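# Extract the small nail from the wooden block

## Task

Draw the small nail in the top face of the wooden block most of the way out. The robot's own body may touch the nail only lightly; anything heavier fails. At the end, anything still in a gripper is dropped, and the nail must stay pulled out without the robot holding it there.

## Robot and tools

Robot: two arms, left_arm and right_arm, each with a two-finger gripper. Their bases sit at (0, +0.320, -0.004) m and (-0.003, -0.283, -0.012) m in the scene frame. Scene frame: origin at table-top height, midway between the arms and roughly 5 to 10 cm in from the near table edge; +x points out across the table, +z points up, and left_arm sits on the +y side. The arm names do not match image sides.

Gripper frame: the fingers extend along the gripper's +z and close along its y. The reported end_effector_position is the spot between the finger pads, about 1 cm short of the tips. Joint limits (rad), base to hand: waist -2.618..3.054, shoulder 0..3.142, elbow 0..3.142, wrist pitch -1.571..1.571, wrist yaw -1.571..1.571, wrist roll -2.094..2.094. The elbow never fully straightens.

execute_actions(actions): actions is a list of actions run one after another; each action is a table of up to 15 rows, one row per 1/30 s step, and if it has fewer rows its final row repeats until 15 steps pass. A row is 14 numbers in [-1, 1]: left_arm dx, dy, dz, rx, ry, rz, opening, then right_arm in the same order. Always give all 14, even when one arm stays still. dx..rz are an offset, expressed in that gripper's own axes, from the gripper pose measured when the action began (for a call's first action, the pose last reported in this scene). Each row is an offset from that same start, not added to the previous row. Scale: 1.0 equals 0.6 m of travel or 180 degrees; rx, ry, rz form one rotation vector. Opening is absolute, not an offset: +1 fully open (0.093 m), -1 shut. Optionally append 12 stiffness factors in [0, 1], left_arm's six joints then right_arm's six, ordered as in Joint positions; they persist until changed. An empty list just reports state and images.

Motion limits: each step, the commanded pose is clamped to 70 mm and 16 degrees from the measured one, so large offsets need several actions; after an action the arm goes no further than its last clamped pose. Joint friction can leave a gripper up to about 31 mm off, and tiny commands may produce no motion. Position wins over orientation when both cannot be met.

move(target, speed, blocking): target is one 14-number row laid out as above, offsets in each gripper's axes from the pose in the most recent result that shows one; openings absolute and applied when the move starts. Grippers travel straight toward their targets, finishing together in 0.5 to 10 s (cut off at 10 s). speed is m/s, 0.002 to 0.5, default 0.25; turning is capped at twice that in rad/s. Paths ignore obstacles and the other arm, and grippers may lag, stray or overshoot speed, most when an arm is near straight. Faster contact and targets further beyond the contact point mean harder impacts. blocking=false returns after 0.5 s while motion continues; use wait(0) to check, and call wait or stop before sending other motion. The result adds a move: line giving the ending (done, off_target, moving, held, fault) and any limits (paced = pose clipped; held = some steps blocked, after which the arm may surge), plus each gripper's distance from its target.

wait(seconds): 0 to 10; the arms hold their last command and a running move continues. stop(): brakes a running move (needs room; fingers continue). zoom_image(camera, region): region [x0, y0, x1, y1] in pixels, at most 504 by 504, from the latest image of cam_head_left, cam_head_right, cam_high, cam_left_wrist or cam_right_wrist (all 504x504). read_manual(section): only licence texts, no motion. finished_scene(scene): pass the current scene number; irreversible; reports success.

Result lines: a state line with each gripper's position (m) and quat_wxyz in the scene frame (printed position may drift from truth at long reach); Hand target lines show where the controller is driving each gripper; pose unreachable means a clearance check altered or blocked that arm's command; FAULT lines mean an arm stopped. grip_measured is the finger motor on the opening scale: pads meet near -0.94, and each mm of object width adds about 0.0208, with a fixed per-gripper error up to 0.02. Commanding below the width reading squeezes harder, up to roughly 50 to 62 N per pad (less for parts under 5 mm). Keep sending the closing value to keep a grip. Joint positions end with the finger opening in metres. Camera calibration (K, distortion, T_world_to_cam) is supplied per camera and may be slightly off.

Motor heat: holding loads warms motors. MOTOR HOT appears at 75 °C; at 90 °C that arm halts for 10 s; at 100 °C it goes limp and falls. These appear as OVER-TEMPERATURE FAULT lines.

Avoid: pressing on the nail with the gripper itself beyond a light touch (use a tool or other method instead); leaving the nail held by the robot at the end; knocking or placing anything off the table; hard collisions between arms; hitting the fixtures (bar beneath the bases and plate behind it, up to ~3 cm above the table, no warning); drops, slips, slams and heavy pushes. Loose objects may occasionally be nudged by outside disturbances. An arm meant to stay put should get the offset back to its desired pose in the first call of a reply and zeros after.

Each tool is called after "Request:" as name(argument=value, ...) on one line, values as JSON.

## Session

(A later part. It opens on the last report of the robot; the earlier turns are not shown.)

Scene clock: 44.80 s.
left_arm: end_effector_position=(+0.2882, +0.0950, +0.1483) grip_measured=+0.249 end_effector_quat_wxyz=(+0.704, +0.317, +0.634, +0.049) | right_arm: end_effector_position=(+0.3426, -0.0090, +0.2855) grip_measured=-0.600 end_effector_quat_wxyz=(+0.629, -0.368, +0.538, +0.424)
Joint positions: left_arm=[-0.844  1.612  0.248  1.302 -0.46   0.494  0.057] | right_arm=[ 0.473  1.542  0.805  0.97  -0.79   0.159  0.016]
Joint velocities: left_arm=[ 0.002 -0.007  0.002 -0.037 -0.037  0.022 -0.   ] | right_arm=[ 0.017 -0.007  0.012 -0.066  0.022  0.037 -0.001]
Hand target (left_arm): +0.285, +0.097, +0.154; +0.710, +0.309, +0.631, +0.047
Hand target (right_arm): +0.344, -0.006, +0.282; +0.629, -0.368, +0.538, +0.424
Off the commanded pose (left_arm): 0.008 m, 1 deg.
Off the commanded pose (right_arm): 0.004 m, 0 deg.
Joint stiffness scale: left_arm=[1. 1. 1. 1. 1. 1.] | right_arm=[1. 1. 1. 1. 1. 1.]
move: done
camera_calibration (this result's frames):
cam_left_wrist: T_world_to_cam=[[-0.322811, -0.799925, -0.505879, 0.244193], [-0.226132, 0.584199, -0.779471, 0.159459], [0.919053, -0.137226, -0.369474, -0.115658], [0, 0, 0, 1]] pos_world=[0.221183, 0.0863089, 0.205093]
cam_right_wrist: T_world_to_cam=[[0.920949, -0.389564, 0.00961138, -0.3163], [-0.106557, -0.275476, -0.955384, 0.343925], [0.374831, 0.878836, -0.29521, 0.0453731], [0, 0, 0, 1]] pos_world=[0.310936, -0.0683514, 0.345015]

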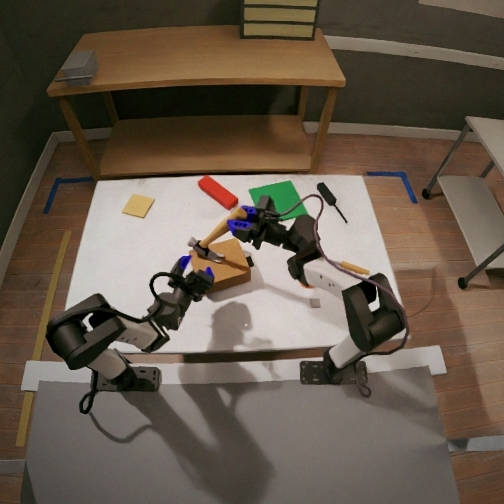

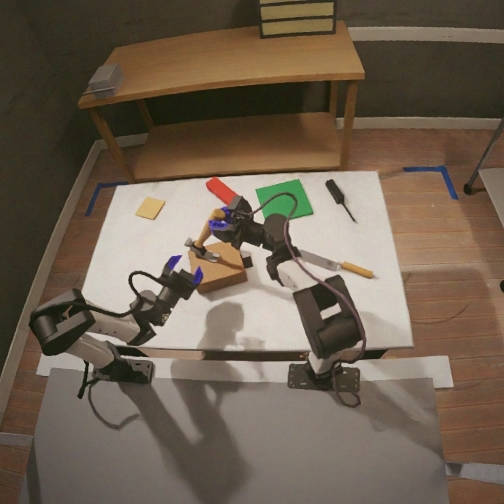

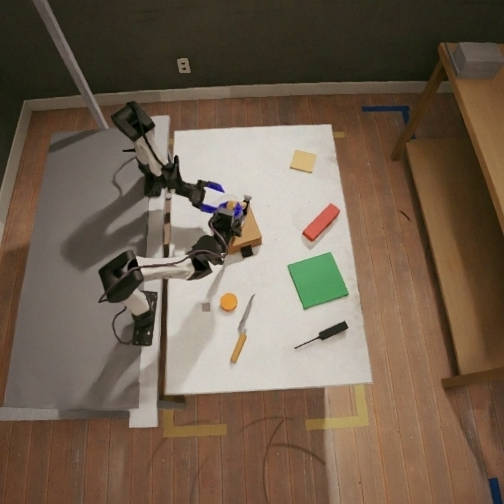

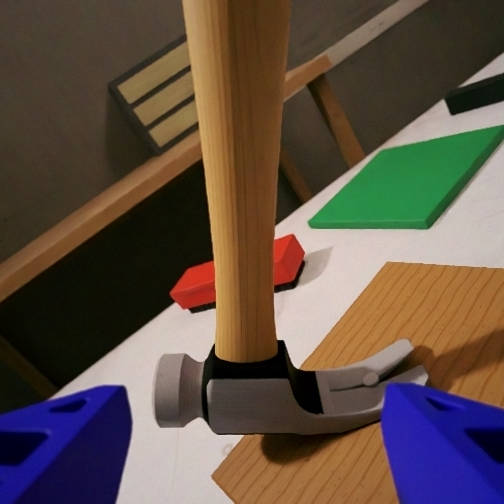

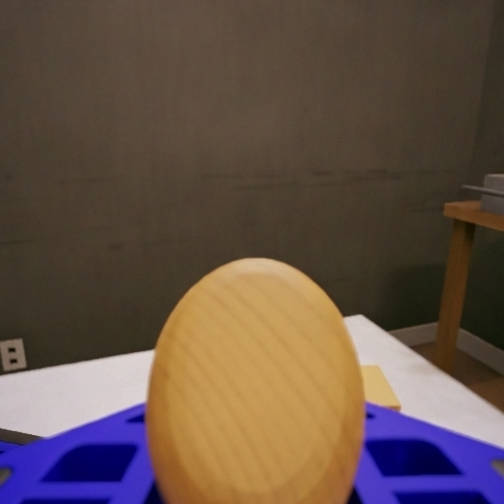

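Request:
execute_actions(actions=[[[0,0,0,0,0,0,0.25,0.006,0,0.008,0,0.003,0,-0.88],[0,0,0,0,0,0,0.25,0.006,0,0.013,0,0.006,0,-0.88],[0,0,0,0,0,0,0.25,0.006,0,0.018,0,0.009,0,-0.88],[0,0,0,0,0,0,0.25,0.005,0,0.023,0,0.012,0,-0.88],[0,0,0,0,0,0,0.25,0.005,0,0.028,0,0.015,0,-0.88],[0,0,0,0,0,0,0.25,0.004,0,0.033,0,0.018,0,-0.88],[0,0,0,0,0,0,0.25,0.004,0,0.038,0,0.021,0,-0.88],[0,0,0,0,0,0,0.25,0.003,0,0.043,0,0.024,0,-0.88],[0,0,0,0,0,0,0.25,0.003,0,0.048,0,0.027,0,-0.88],[0,0,0,0,0,0,0.25,0.002,0,0.053,0,0.030,0,-0.88],[0,0,0,0,0,0,0.25,0.002,0,0.058,0,0.033,0,-0.88],[0,0,0,0,0,0,0.25,0.001,0,0.063,0,0.036,0,-0.88],[0,0,0,0,0,0,0.25,0.001,0,0.068,0,0.039,0,-0.88],[0,0,0,0,0,0,0.25,0.0,0,0.072,0,0.042,0,-0.88],[0,0,0,0,0,0,0.25,0.0,0,0.075,0,0.044,0,-0.88]]])

Scene clock: 46.37 s.
left_arm: end_effector_position=(+0.2884, +0.0953, +0.1483) grip_measured=+0.249 end_effector_quat_wxyz=(+0.704, +0.317, +0.634, +0.050) | right_arm: end_effector_position=(+0.3483, +0.0154, +0.2918) grip_measured=-0.600 end_effector_quat_wxyz=(+0.599, -0.399, +0.560, +0.411)
Joint positions: left_arm=[-0.844  1.612  0.248  1.302 -0.462  0.494  0.057] | right_arm=[ 0.522  1.543  0.951  0.684 -0.78   0.045  0.016]
Joint velocities: left_arm=[-0.007 -0.002 -0.017 -0.022 -0.007 -0.007  0.   ] | right_arm=[ 0.085  0.012  0.32  -0.784 -0.066 -0.183 -0.   ]
Hand target (left_arm): +0.288, +0.095, +0.148; +0.704, +0.317, +0.634, +0.049
Hand target (right_arm): +0.355, +0.031, +0.291; +0.593, -0.398, +0.577, +0.398
Off the commanded pose (left_arm): 0.000 m, 0 deg.
Off the commanded pose (right_arm): 0.020 m, 3 deg.
Joint stiffness scale: left_arm=[1. 1. 1. 1. 1. 1.] | right_arm=[1. 1. 1. 1. 1. 1.]
camera_calibration (this result's frames):
cam_left_wrist: T_world_to_cam=[[-0.320935, -0.800674, -0.505888, 0.244065], [-0.227398, 0.583662, -0.779506, 0.159718], [0.919397, -0.135133, -0.369389, -0.116051], [0, 0, 0, 1]] pos_world=[0.221345, 0.0865127, 0.205103]
cam_right_wrist: T_world_to_cam=[[0.931352, -0.363379, 0.0232101, -0.320189], [-0.120756, -0.368379, -0.9218, 0.353876], [0.343513, 0.855718, -0.386971, 0.0616673], [0, 0, 0, 1]] pos_world=[0.319758, -0.0387595, 0.357498]

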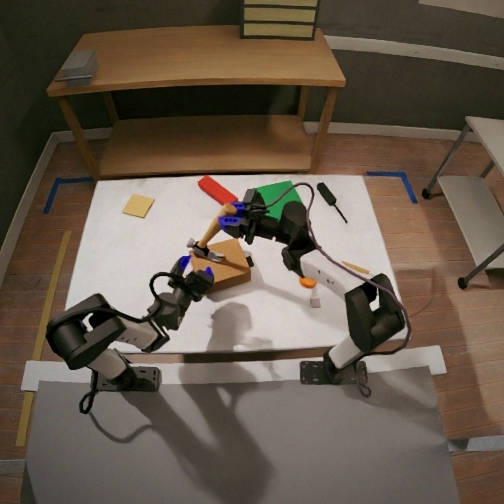

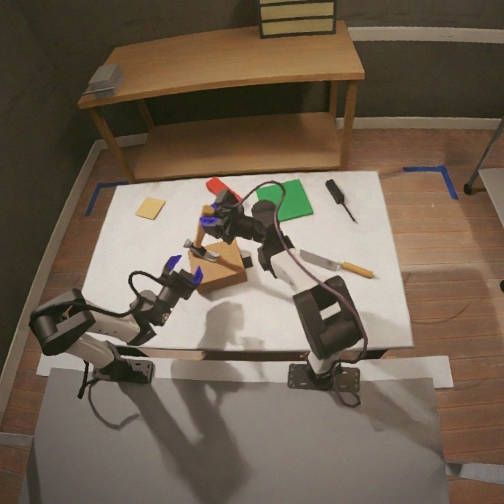

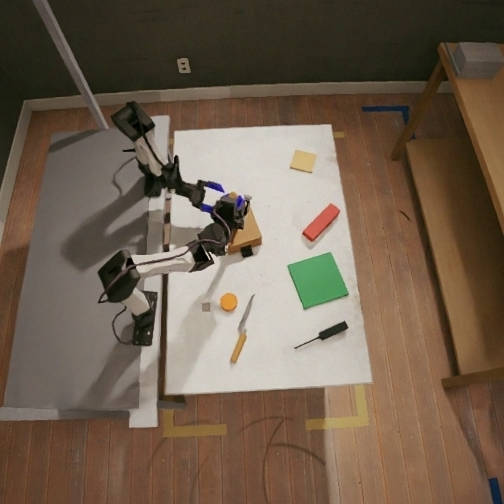

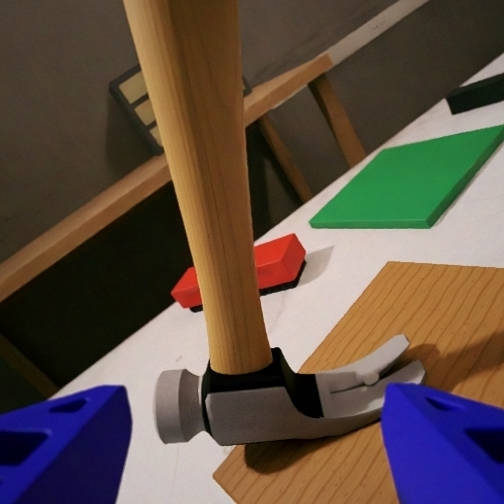

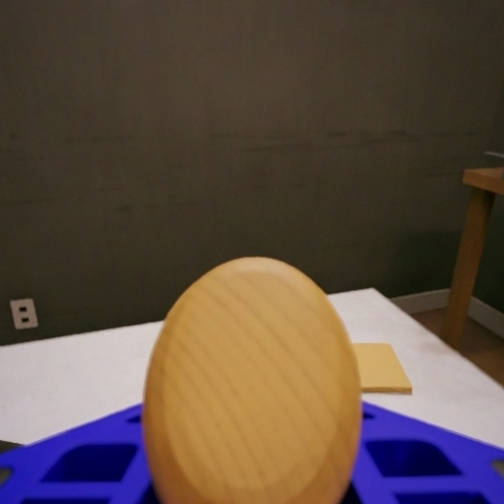

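Request:
execute_actions(actions=[[[0,0,0,0,0,0,0.25,0.002,-0.008,0.037,0.012,0.018,0,-0.88],[0,0,0,0,0,0,0.25,0.002,-0.008,0.042,0.012,0.021,0,-0.88],[0,0,0,0,0,0,0.25,0.001,-0.009,0.046,0.012,0.024,0,-0.88],[0,0,0,0,0,0,0.25,0.001,-0.009,0.051,0.012,0.027,0,-0.88],[0,0,0,0,0,0,0.25,0.0,-0.009,0.055,0.012,0.030,0,-0.88],[0,0,0,0,0,0,0.25,0.0,-0.010,0.060,0.012,0.033,0,-0.88],[0,0,0,0,0,0,0.25,-0.001,-0.010,0.064,0.012,0.036,0,-0.88],[0,0,0,0,0,0,0.25,-0.001,-0.010,0.069,0.012,0.039,0,-0.88],[0,0,0,0,0,0,0.25,-0.002,-0.011,0.073,0.012,0.042,0,-0.88],[0,0,0,0,0,0,0.25,-0.002,-0.011,0.078,0.012,0.045,0,-0.88],[0,0,0,0,0,0,0.25,-0.003,-0.011,0.082,0.012,0.048,0,-0.88],[0,0,0,0,0,0,0.25,-0.003,-0.012,0.087,0.012,0.051,0,-0.88],[0,0,0,0,0,0,0.25,-0.004,-0.012,0.091,0.012,0.054,0,-0.88],[0,0,0,0,0,0,0.25,-0.004,-0.012,0.096,0.012,0.057,0,-0.88],[0,0,0,0,0,0,0.25,-0.004,-0.012,0.100,0.012,0.060,0,-0.88]]])

Scene clock: 47.77 s.
left_arm: end_effector_position=(+0.2884, +0.0953, +0.1483) grip_measured=+0.249 end_effector_quat_wxyz=(+0.704, +0.317, +0.634, +0.050) | right_arm: end_effector_position=(+0.3574, +0.0382, +0.2957) grip_measured=-0.600 end_effector_quat_wxyz=(+0.545, -0.433, +0.608, +0.382)
Joint positions: left_arm=[-0.844  1.612  0.248  1.302 -0.462  0.494  0.057] | right_arm=[ 0.569  1.572  1.182  0.25  -0.74  -0.105  0.016]
Joint velocities: left_arm=[-0.007 -0.007  0.002  0.007 -0.022 -0.037 -0.   ] | right_arm=[ 0.1    0.134  0.52  -0.857  0.139 -0.3   -0.001]
Hand target (left_arm): +0.288, +0.095, +0.148; +0.704, +0.317, +0.634, +0.050
Hand target (right_arm): +0.369, +0.065, +0.296; +0.553, -0.427, +0.618, +0.361
Off the commanded pose (left_arm): 0.000 m, 0 deg.
Off the commanded pose (right_arm): 0.036 m, 3 deg.
Joint stiffness scale: left_arm=[1. 1. 1. 1. 1. 1.] | right_arm=[1. 1. 1. 1. 1. 1.]
camera_calibration (this result's frames):
cam_left_wrist: T_world_to_cam=[[-0.320935, -0.800674, -0.505888, 0.244065], [-0.227398, 0.583662, -0.779506, 0.159718], [0.919397, -0.135133, -0.369389, -0.116051], [0, 0, 0, 1]] pos_world=[0.221345, 0.0865127, 0.205103]
cam_right_wrist: T_world_to_cam=[[0.936088, -0.351349, 0.017138, -0.320721], [-0.174866, -0.507058, -0.843987, 0.368641], [0.305224, 0.787049, -0.53609, 0.100937], [0, 0, 0, 1]] pos_world=[0.333877, -0.00520526, 0.370736]

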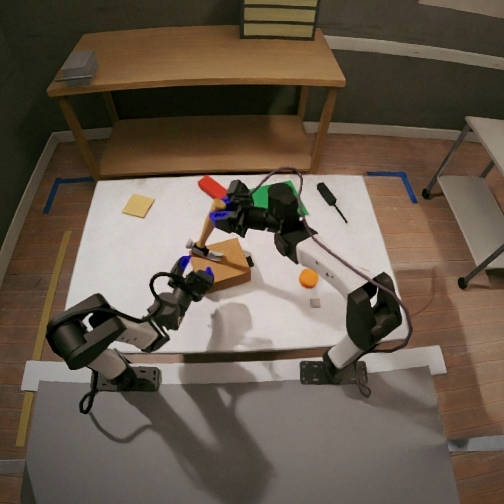

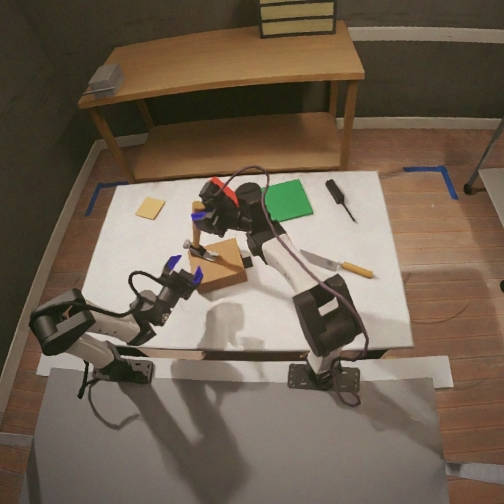

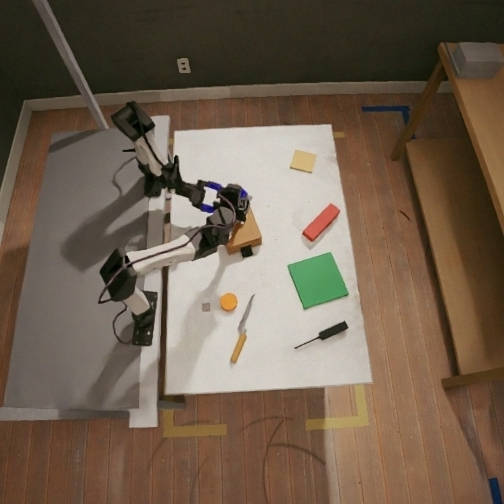

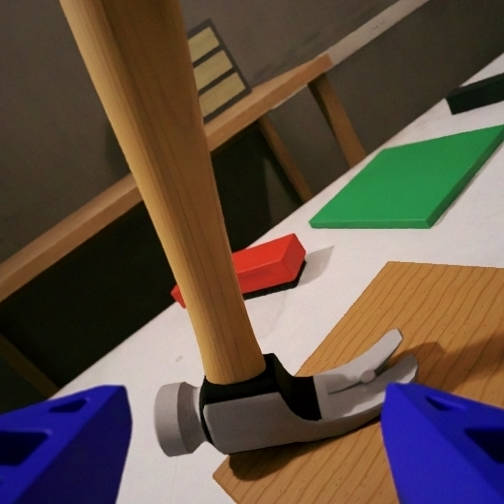

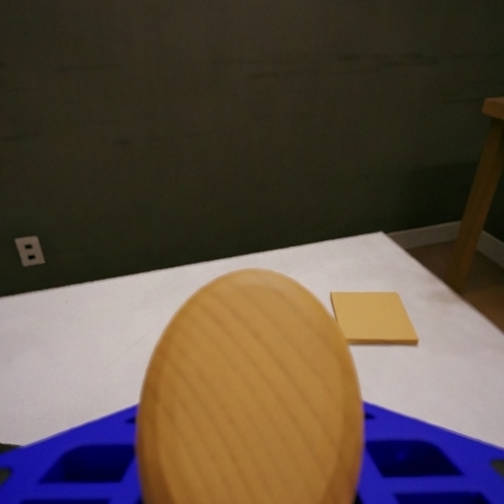

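Request:
execute_actions(actions=[[[0,0,0,0,0,0,0.25,-0.010,-0.010,0.062,0.015,0.004,0,-0.88],[0,0,0,0,0,0,0.25,-0.011,-0.011,0.066,0.015,0.006,0,-0.88],[0,0,0,0,0,0,0.25,-0.012,-0.011,0.071,0.015,0.008,0,-0.88],[0,0,0,0,0,0,0.25,-0.012,-0.011,0.075,0.015,0.011,0,-0.88],[0,0,0,0,0,0,0.25,-0.013,-0.012,0.080,0.015,0.013,0,-0.88],[0,0,0,0,0,0,0.25,-0.014,-0.012,0.084,0.015,0.016,0,-0.88],[0,0,0,0,0,0,0.25,-0.015,-0.012,0.089,0.015,0.018,0,-0.88],[0,0,0,0,0,0,0.25,-0.015,-0.013,0.093,0.015,0.021,0,-0.88],[0,0,0,0,0,0,0.25,-0.016,-0.013,0.098,0.015,0.023,0,-0.88],[0,0,0,0,0,0,0.25,-0.017,-0.013,0.102,0.015,0.026,0,-0.88],[0,0,0,0,0,0,0.25,-0.018,-0.014,0.107,0.015,0.028,0,-0.88],[0,0,0,0,0,0,0.25,-0.019,-0.014,0.111,0.015,0.031,0,-0.88],[0,0,0,0,0,0,0.25,-0.020,-0.014,0.116,0.015,0.033,0,-0.88],[0,0,0,0,0,0,0.25,-0.021,-0.014,0.120,0.015,0.036,0,-0.88],[0,0,0,0,0,0,0.25,-0.021,-0.014,0.124,0.015,0.038,0,-0.88]]])

Scene clock: 49.27 s.
left_arm: end_effector_position=(+0.2884, +0.0953, +0.1483) grip_measured=+0.249 end_effector_quat_wxyz=(+0.704, +0.317, +0.634, +0.050) | right_arm: end_effector_position=(+0.3659, +0.0531, +0.2965) grip_measured=-0.600 end_effector_quat_wxyz=(+0.489, -0.451, +0.660, +0.349)
Joint positions: left_arm=[-0.844  1.612  0.248  1.302 -0.462  0.494  0.057] | right_arm=[ 0.607  1.641  1.426 -0.13  -0.665 -0.199  0.016]
Joint velocities: left_arm=[-0.007  0.022  0.002 -0.081  0.007  0.022 -0.001] | right_arm=[ 0.095  0.159  0.481 -0.755  0.271 -0.183 -0.   ]
Hand target (left_arm): +0.288, +0.095, +0.148; +0.704, +0.317, +0.634, +0.050
Hand target (right_arm): +0.377, +0.099, +0.299; +0.517, -0.444, +0.646, +0.343
Off the commanded pose (left_arm): 0.000 m, 0 deg.
Off the commanded pose (right_arm): 0.059 m, 4 deg.
Joint stiffness scale: left_arm=[1. 1. 1. 1. 1. 1.] | right_arm=[1. 1. 1. 1. 1. 1.]
camera_calibration (this result's frames):
cam_left_wrist: T_world_to_cam=[[-0.320935, -0.800674, -0.505888, 0.244065], [-0.227398, 0.583662, -0.779506, 0.159718], [0.919397, -0.135133, -0.369389, -0.116051], [0, 0, 0, 1]] pos_world=[0.221345, 0.0865127, 0.205103]
cam_right_wrist: T_world_to_cam=[[0.930512, -0.366176, -0.00791178, -0.31327], [-0.250411, -0.620273, -0.743341, 0.382182], [0.267286, 0.693669, -0.668866, 0.145217], [0, 0, 0, 1]] pos_world=[0.34839, 0.0216126, 0.378744]

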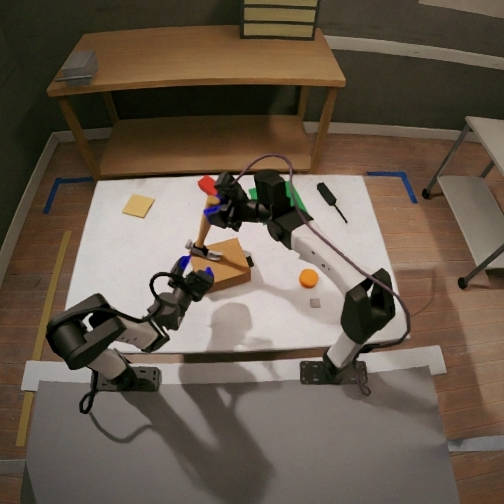

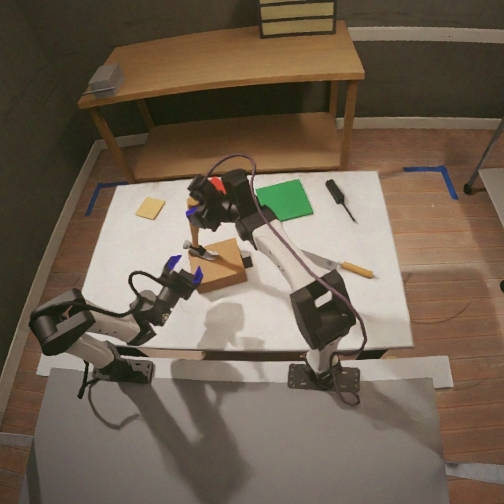

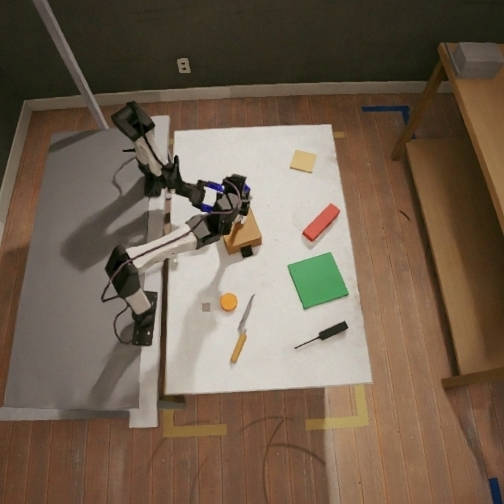

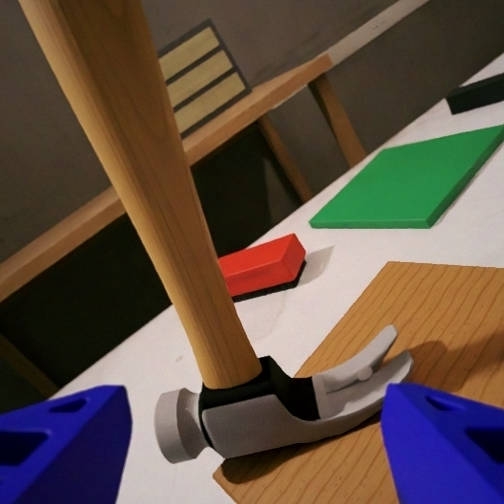

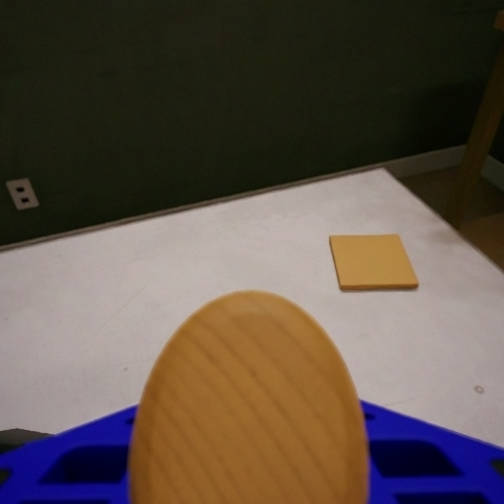

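Request:
execute_actions(actions=[])

Scene clock: 49.47 s.
left_arm: end_effector_position=(+0.2884, +0.0953, +0.1483) grip_measured=+0.249 end_effector_quat_wxyz=(+0.704, +0.317, +0.634, +0.050) | right_arm: end_effector_position=(+0.3665, +0.0540, +0.2957) grip_measured=-0.600 end_effector_quat_wxyz=(+0.480, -0.449, +0.675, +0.337)
Joint positions: left_arm=[-0.844  1.612  0.248  1.302 -0.462  0.494  0.057] | right_arm=[ 0.619  1.647  1.464 -0.199 -0.627 -0.208  0.016]
Joint velocities: left_arm=[-0.002 -0.002 -0.007  0.022  0.022  0.007 -0.   ] | right_arm=[ 0.027 -0.002  0.046 -0.081  0.139 -0.081  0.   ]
Hand target (left_arm): +0.288, +0.095, +0.148; +0.704, +0.317, +0.634, +0.050
Hand target (right_arm): +0.378, +0.099, +0.299; +0.517, -0.444, +0.646, +0.343
Off the commanded pose (left_arm): 0.000 m, 0 deg.
Off the commanded pose (right_arm): 0.058 m, 5 deg.
Joint stiffness scale: left_arm=[1. 1. 1. 1. 1. 1.] | right_arm=[1. 1. 1. 1. 1. 1.]
camera_calibration (this result's frames):
cam_left_wrist: T_world_to_cam=[[-0.320935, -0.800674, -0.505888, 0.244065], [-0.227398, 0.583662, -0.779506, 0.159718], [0.919397, -0.135133, -0.369389, -0.116051], [0, 0, 0, 1]] pos_world=[0.221345, 0.0865127, 0.205103]
cam_right_wrist: T_world_to_cam=[[0.922113, -0.386747, -0.0116279, -0.308242], [-0.277063, -0.639023, -0.717556, 0.38542], [0.270082, 0.664889, -0.696404, 0.152594], [0, 0, 0, 1]] pos_world=[0.349807, 0.0256227, 0.379243]

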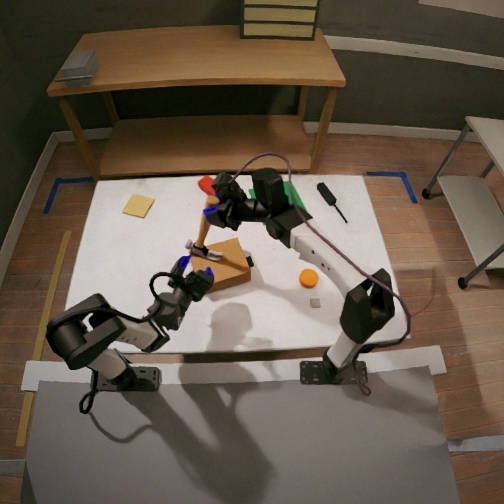

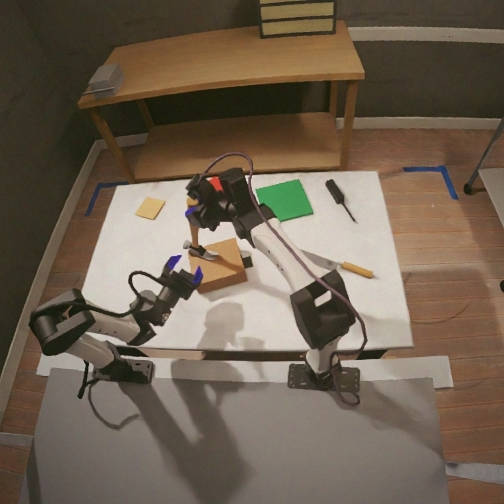

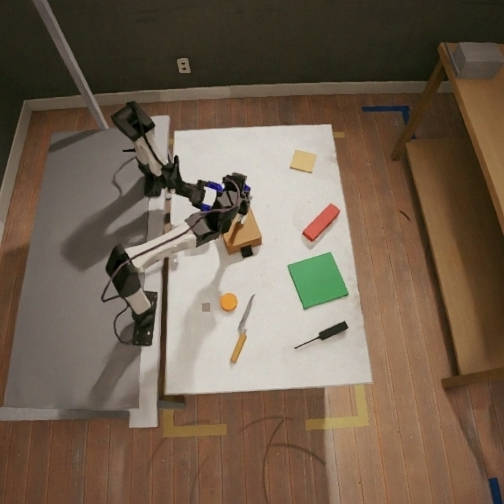

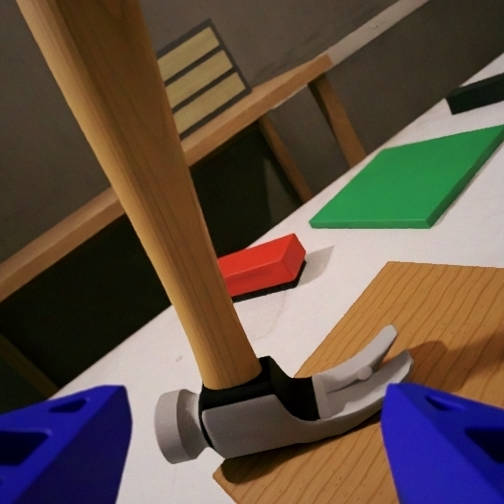

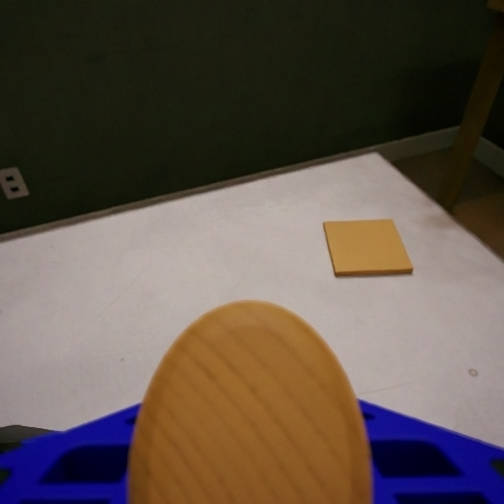

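Request:
execute_actions(actions=[[[0,0,0,0,0,0,0.25,-0.037,-0.005,0.090,0,-0.032,0,-0.88],[0,0,0,0,0,0,0.25,-0.037,-0.005,0.091,0,-0.036,0,-0.88],[0,0,0,0,0,0,0.25,-0.037,-0.005,0.092,0,-0.040,0,-0.88],[0,0,0,0,0,0,0.25,-0.037,-0.005,0.093,0,-0.044,0,-0.88],[0,0,0,0,0,0,0.25,-0.037,-0.005,0.094,0,-0.048,0,-0.88],[0,0,0,0,0,0,0.25,-0.037,-0.005,0.095,0,-0.052,0,-0.88],[0,0,0,0,0,0,0.25,-0.037,-0.005,0.096,0,-0.056,0,-0.88],[0,0,0,0,0,0,0.25,-0.038,-0.005,0.097,0,-0.060,0,-0.88],[0,0,0,0,0,0,0.25,-0.038,-0.005,0.098,0,-0.064,0,-0.88],[0,0,0,0,0,0,0.25,-0.038,-0.005,0.099,0,-0.068,0,-0.88],[0,0,0,0,0,0,0.25,-0.038,-0.005,0.100,0,-0.072,0,-0.88],[0,0,0,0,0,0,0.25,-0.038,-0.005,0.101,0,-0.076,0,-0.88],[0,0,0,0,0,0,0.25,-0.038,-0.005,0.102,0,-0.080,0,-0.88],[0,0,0,0,0,0,0.25,-0.038,-0.005,0.103,0,-0.083,0,-0.88],[0,0,0,0,0,0,0.25,-0.038,-0.005,0.104,0,-0.086,0,-0.88]]])

Scene clock: 51.17 s.
left_arm: end_effector_position=(+0.2884, +0.0953, +0.1483) grip_measured=+0.249 end_effector_quat_wxyz=(+0.704, +0.317, +0.634, +0.050) | right_arm: end_effector_position=(+0.3690, +0.0553, +0.2957) grip_measured=-0.600 end_effector_quat_wxyz=(+0.485, -0.439, +0.671, +0.348)
Joint positions: left_arm=[-0.844  1.612  0.248  1.302 -0.462  0.494  0.057] | right_arm=[ 0.615  1.651  1.442 -0.142 -0.64  -0.173  0.016]
Joint velocities: left_arm=[ 0.002 -0.002 -0.012  0.037  0.007  0.007 -0.001] | right_arm=[-0.002 -0.002 -0.212  0.403 -0.154  0.11  -0.   ]
Hand target (left_arm): +0.288, +0.095, +0.148; +0.704, +0.317, +0.634, +0.050
Hand target (right_arm): +0.377, +0.103, +0.298; +0.527, -0.428, +0.625, +0.386
Off the commanded pose (left_arm): 0.000 m, 0 deg.
Off the commanded pose (right_arm): 0.064 m, 14 deg.
Joint stiffness scale: left_arm=[1. 1. 1. 1. 1. 1.] | right_arm=[1. 1. 1. 1. 1. 1.]
camera_calibration (this result's frames):
cam_left_wrist: T_world_to_cam=[[-0.320935, -0.800674, -0.505888, 0.244065], [-0.227398, 0.583662, -0.779506, 0.159718], [0.919397, -0.135133, -0.369389, -0.116051], [0, 0, 0, 1]] pos_world=[0.221345, 0.0865127, 0.205103]
cam_right_wrist: T_world_to_cam=[[0.921086, -0.388219, -0.0297847, -0.304176], [-0.283107, -0.61525, -0.735743, 0.393229], [0.267305, 0.686115, -0.676605, 0.145116], [0, 0, 0, 1]] pos_world=[0.352708, 0.0242809, 0.378442]

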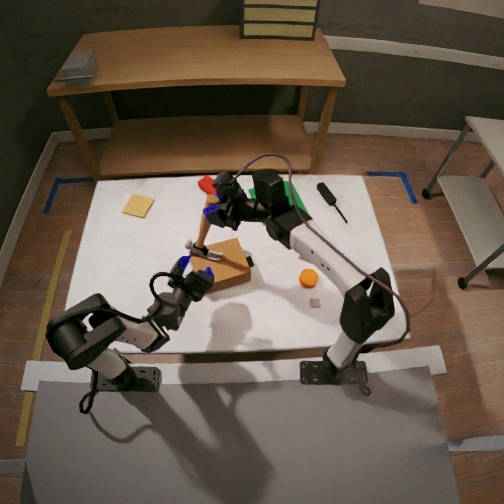

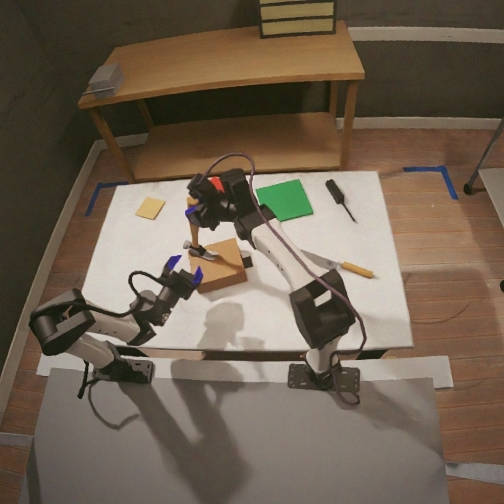

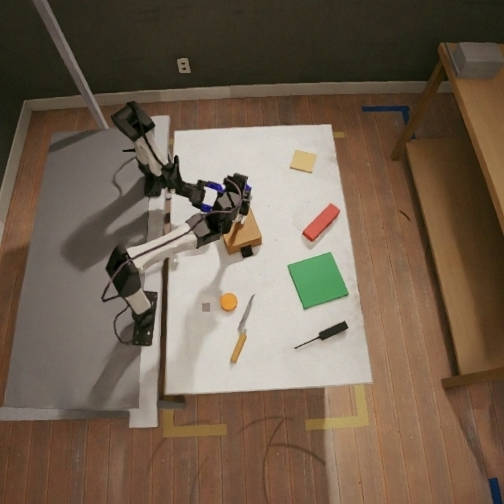

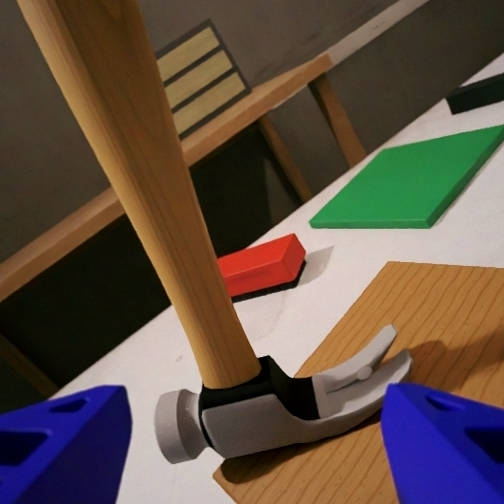

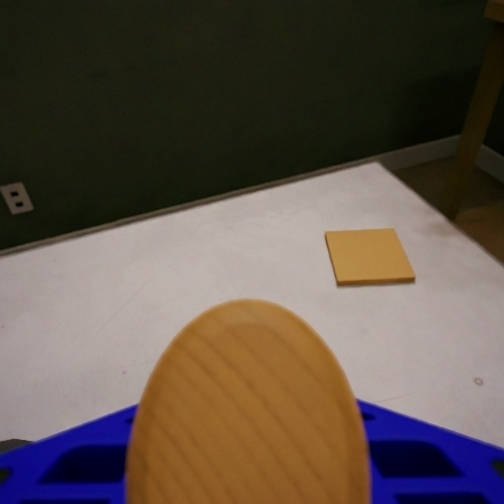

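Request:
zoom_image(camera="cam_left_wrist", region=[140, 280, 440, 504])

Request:
execute_actions(actions=[])

Region (140, 280, 440, 504) of cam_left_wrist's 504x504 image, scaled by 1.680, with more detail than that image has; it fills the top 376 rows of this view, and the rest is white.

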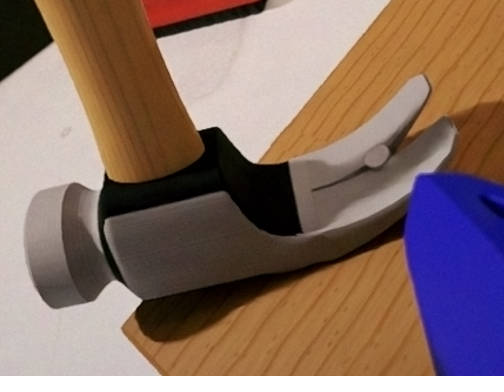

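Scene clock: 54.03 s.
left_arm: end_effector_position=(+0.2884, +0.0953, +0.1483) grip_measured=+0.249 end_effector_quat_wxyz=(+0.704, +0.317, +0.634, +0.050) | right_arm: end_effector_position=(+0.3698, +0.0562, +0.2968) grip_measured=-0.600 end_effector_quat_wxyz=(+0.492, -0.436, +0.664, +0.356)
Joint positions: left_arm=[-0.844  1.612  0.248  1.302 -0.462  0.494  0.057] | right_arm=[ 0.612  1.651  1.422 -0.094 -0.652 -0.156  0.016]
Joint velocities: left_arm=[-0.007  0.022 -0.007  0.022  0.007  0.007 -0.001] | right_arm=[ 0.007 -0.032 -0.017 -0.066  0.022 -0.007  0.   ]
Hand target (left_arm): +0.288, +0.095, +0.148; +0.704, +0.317, +0.634, +0.050
Hand target (right_arm): +0.377, +0.103, +0.298; +0.527, -0.428, +0.625, +0.385
Off the commanded pose (left_arm): 0.000 m, 0 deg.
Off the commanded pose (right_arm): 0.063 m, 13 deg.
Joint stiffness scale: left_arm=[1. 1. 1. 1. 1. 1.] | right_arm=[1. 1. 1. 1. 1. 1.]
camera_calibration (this result's frames):
cam_left_wrist: T_world_to_cam=[[-0.320935, -0.800674, -0.505888, 0.244065], [-0.227398, 0.583662, -0.779506, 0.159718], [0.919397, -0.135133, -0.369389, -0.116051], [0, 0, 0, 1]] pos_world=[0.221345, 0.0865127, 0.205103]
cam_right_wrist: T_world_to_cam=[[0.923194, -0.383016, -0.0317952, -0.304997], [-0.274394, -0.598928, -0.752325, 0.395565], [0.269109, 0.703267, -0.658024, 0.137827], [0, 0, 0, 1]] pos_world=[0.353022, 0.0231672, 0.378589]

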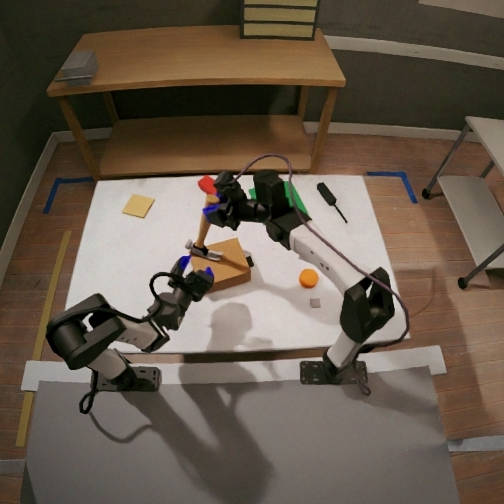

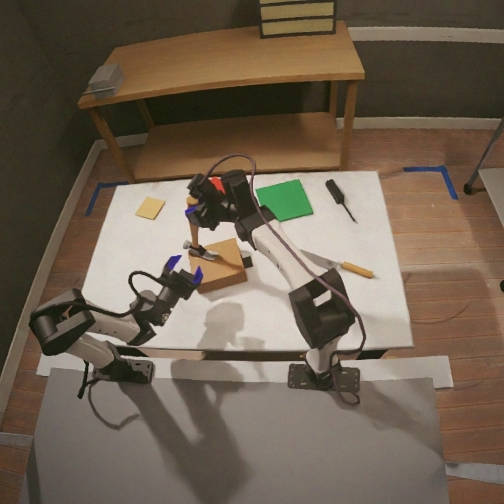

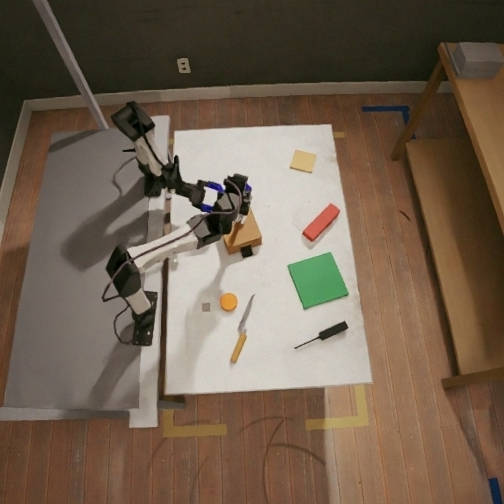

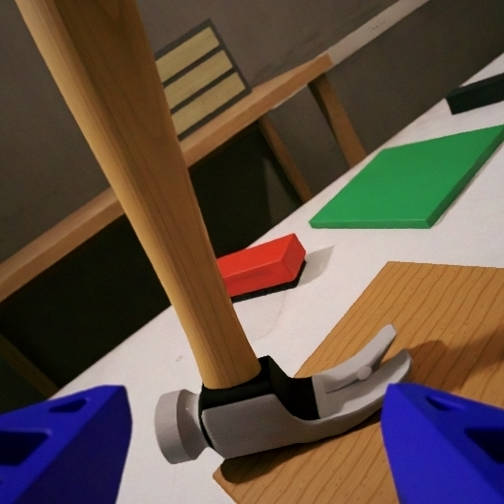

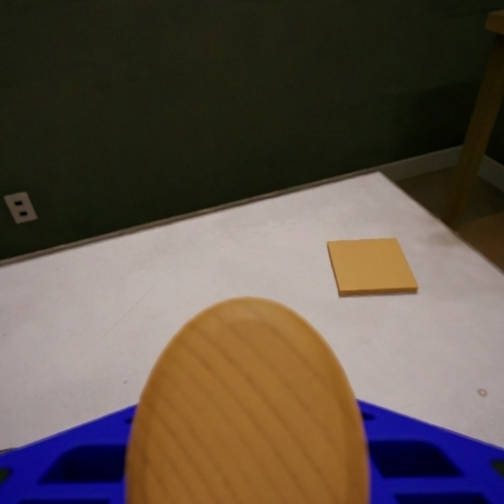

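Request:
execute_actions(actions=[[[0,0,0,0,0,0,0.25,-0.030,0,0.085,0,-0.06,0,-0.88],[0,0,0,0,0,0,0.25,-0.027,0,0.077,0,-0.055,0,-0.88],[0,0,0,0,0,0,0.25,-0.024,0,0.069,0,-0.05,0,-0.88],[0,0,0,0,0,0,0.25,-0.021,0,0.061,0,-0.045,0,-0.88],[0,0,0,0,0,0,0.25,-0.018,0,0.053,0,-0.04,0,-0.8],[0,0,0,0,0,0,0.25,-0.015,0,0.045,0,-0.04,0,-0.7],[0,0,0,0,0,0,0.25,-0.012,0,0.037,0,-0.04,0,-0.62],[0,0,0,0,0,0,0.25,-0.009,0,0.029,0,-0.04,0,-0.58],[0,0,0,0,0,0,0.25,-0.006,0,0.021,0,-0.04,0,-0.55],[0,0,0,0,0,0,0.25,-0.004,0,0.013,0,-0.045,0,-0.52],[0,0,0,0,0,0,0.25,-0.002,0,0.008,0,-0.05,0,-0.50],[0,0,0,0,0,0,0.25,-0.001,0,0.004,0,-0.055,0,-0.48],[0,0,0,0,0,0,0.25,-0.001,0,0.004,0,-0.06,0,-0.48],[0,0,0,0,0,0,0.25,-0.001,0,0.004,0,-0.065,0,-0.48],[0,0,0,0,0,0,0.25,-0.001,0,0.004,0,-0.07,0,-0.48]]])

Scene clock: 57.00 s.
left_arm: end_effector_position=(+0.2884, +0.0953, +0.1483) grip_measured=+0.249 end_effector_quat_wxyz=(+0.704, +0.317, +0.634, +0.050) | right_arm: end_effector_position=(+0.3680, +0.0527, +0.2981) grip_measured=-0.479 end_effector_quat_wxyz=(+0.538, -0.419, +0.626, +0.379)
Joint positions: left_arm=[-0.844  1.612  0.248  1.302 -0.462  0.494  0.057] | right_arm=[ 0.601  1.62   1.261  0.201 -0.68  -0.077  0.022]
Joint velocities: left_arm=[ 0.007 -0.007  0.002  0.007  0.022 -0.022  0.   ] | right_arm=[-0.007 -0.017 -0.481  1.179 -0.066  0.33  -0.001]
Hand target (left_arm): +0.288, +0.095, +0.148; +0.704, +0.317, +0.634, +0.050
Hand target (right_arm): +0.369, +0.058, +0.297; +0.553, -0.401, +0.611, +0.399
Off the commanded pose (left_arm): 0.000 m, 0 deg.
Off the commanded pose (right_arm): 0.007 m, 5 deg.
Joint stiffness scale: left_arm=[1. 1. 1. 1. 1. 1.] | right_arm=[1. 1. 1. 1. 1. 1.]
camera_calibration (this result's frames):
cam_left_wrist: T_world_to_cam=[[-0.320935, -0.800674, -0.505888, 0.244065], [-0.227398, 0.583662, -0.779506, 0.159718], [0.919397, -0.135133, -0.369389, -0.116051], [0, 0, 0, 1]] pos_world=[0.221345, 0.0865127, 0.205103]
cam_right_wrist: T_world_to_cam=[[0.92491, -0.379887, -0.0150858, -0.310365], [-0.221808, -0.506958, -0.832943, 0.393834], [0.308777, 0.773743, -0.553153, 0.0920528], [0, 0, 0, 1]] pos_world=[0.345991, 0.0105285, 0.374278]

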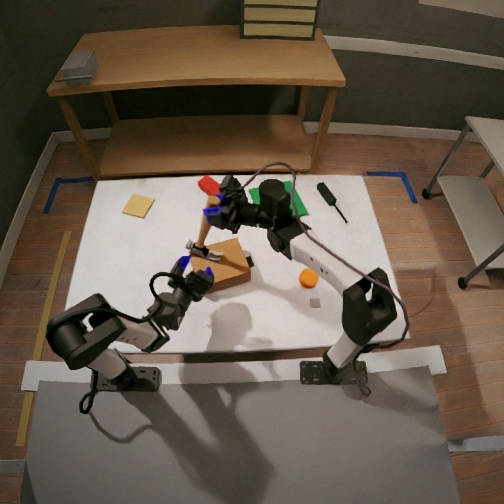

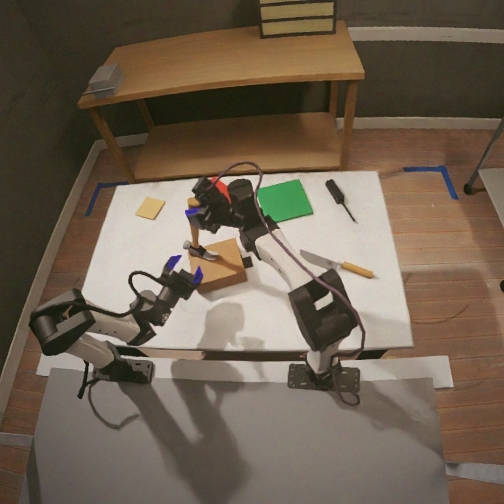

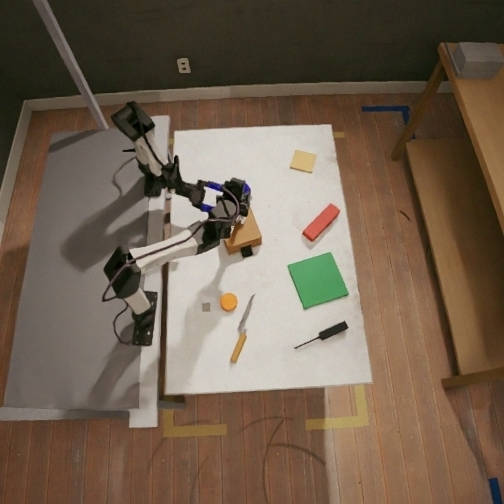

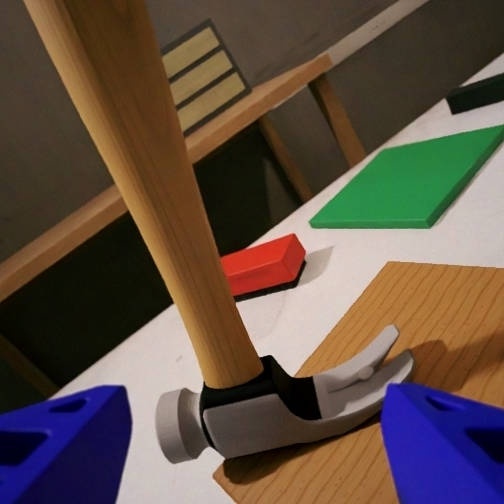

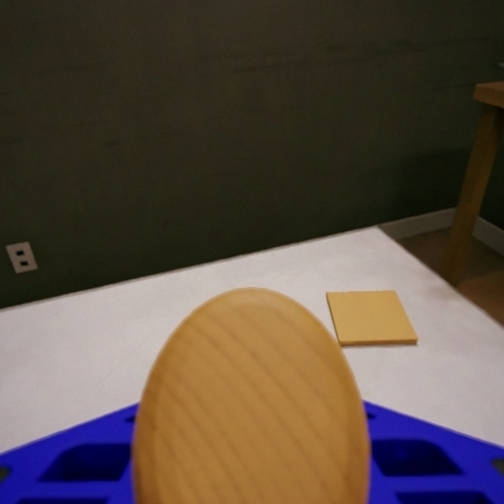

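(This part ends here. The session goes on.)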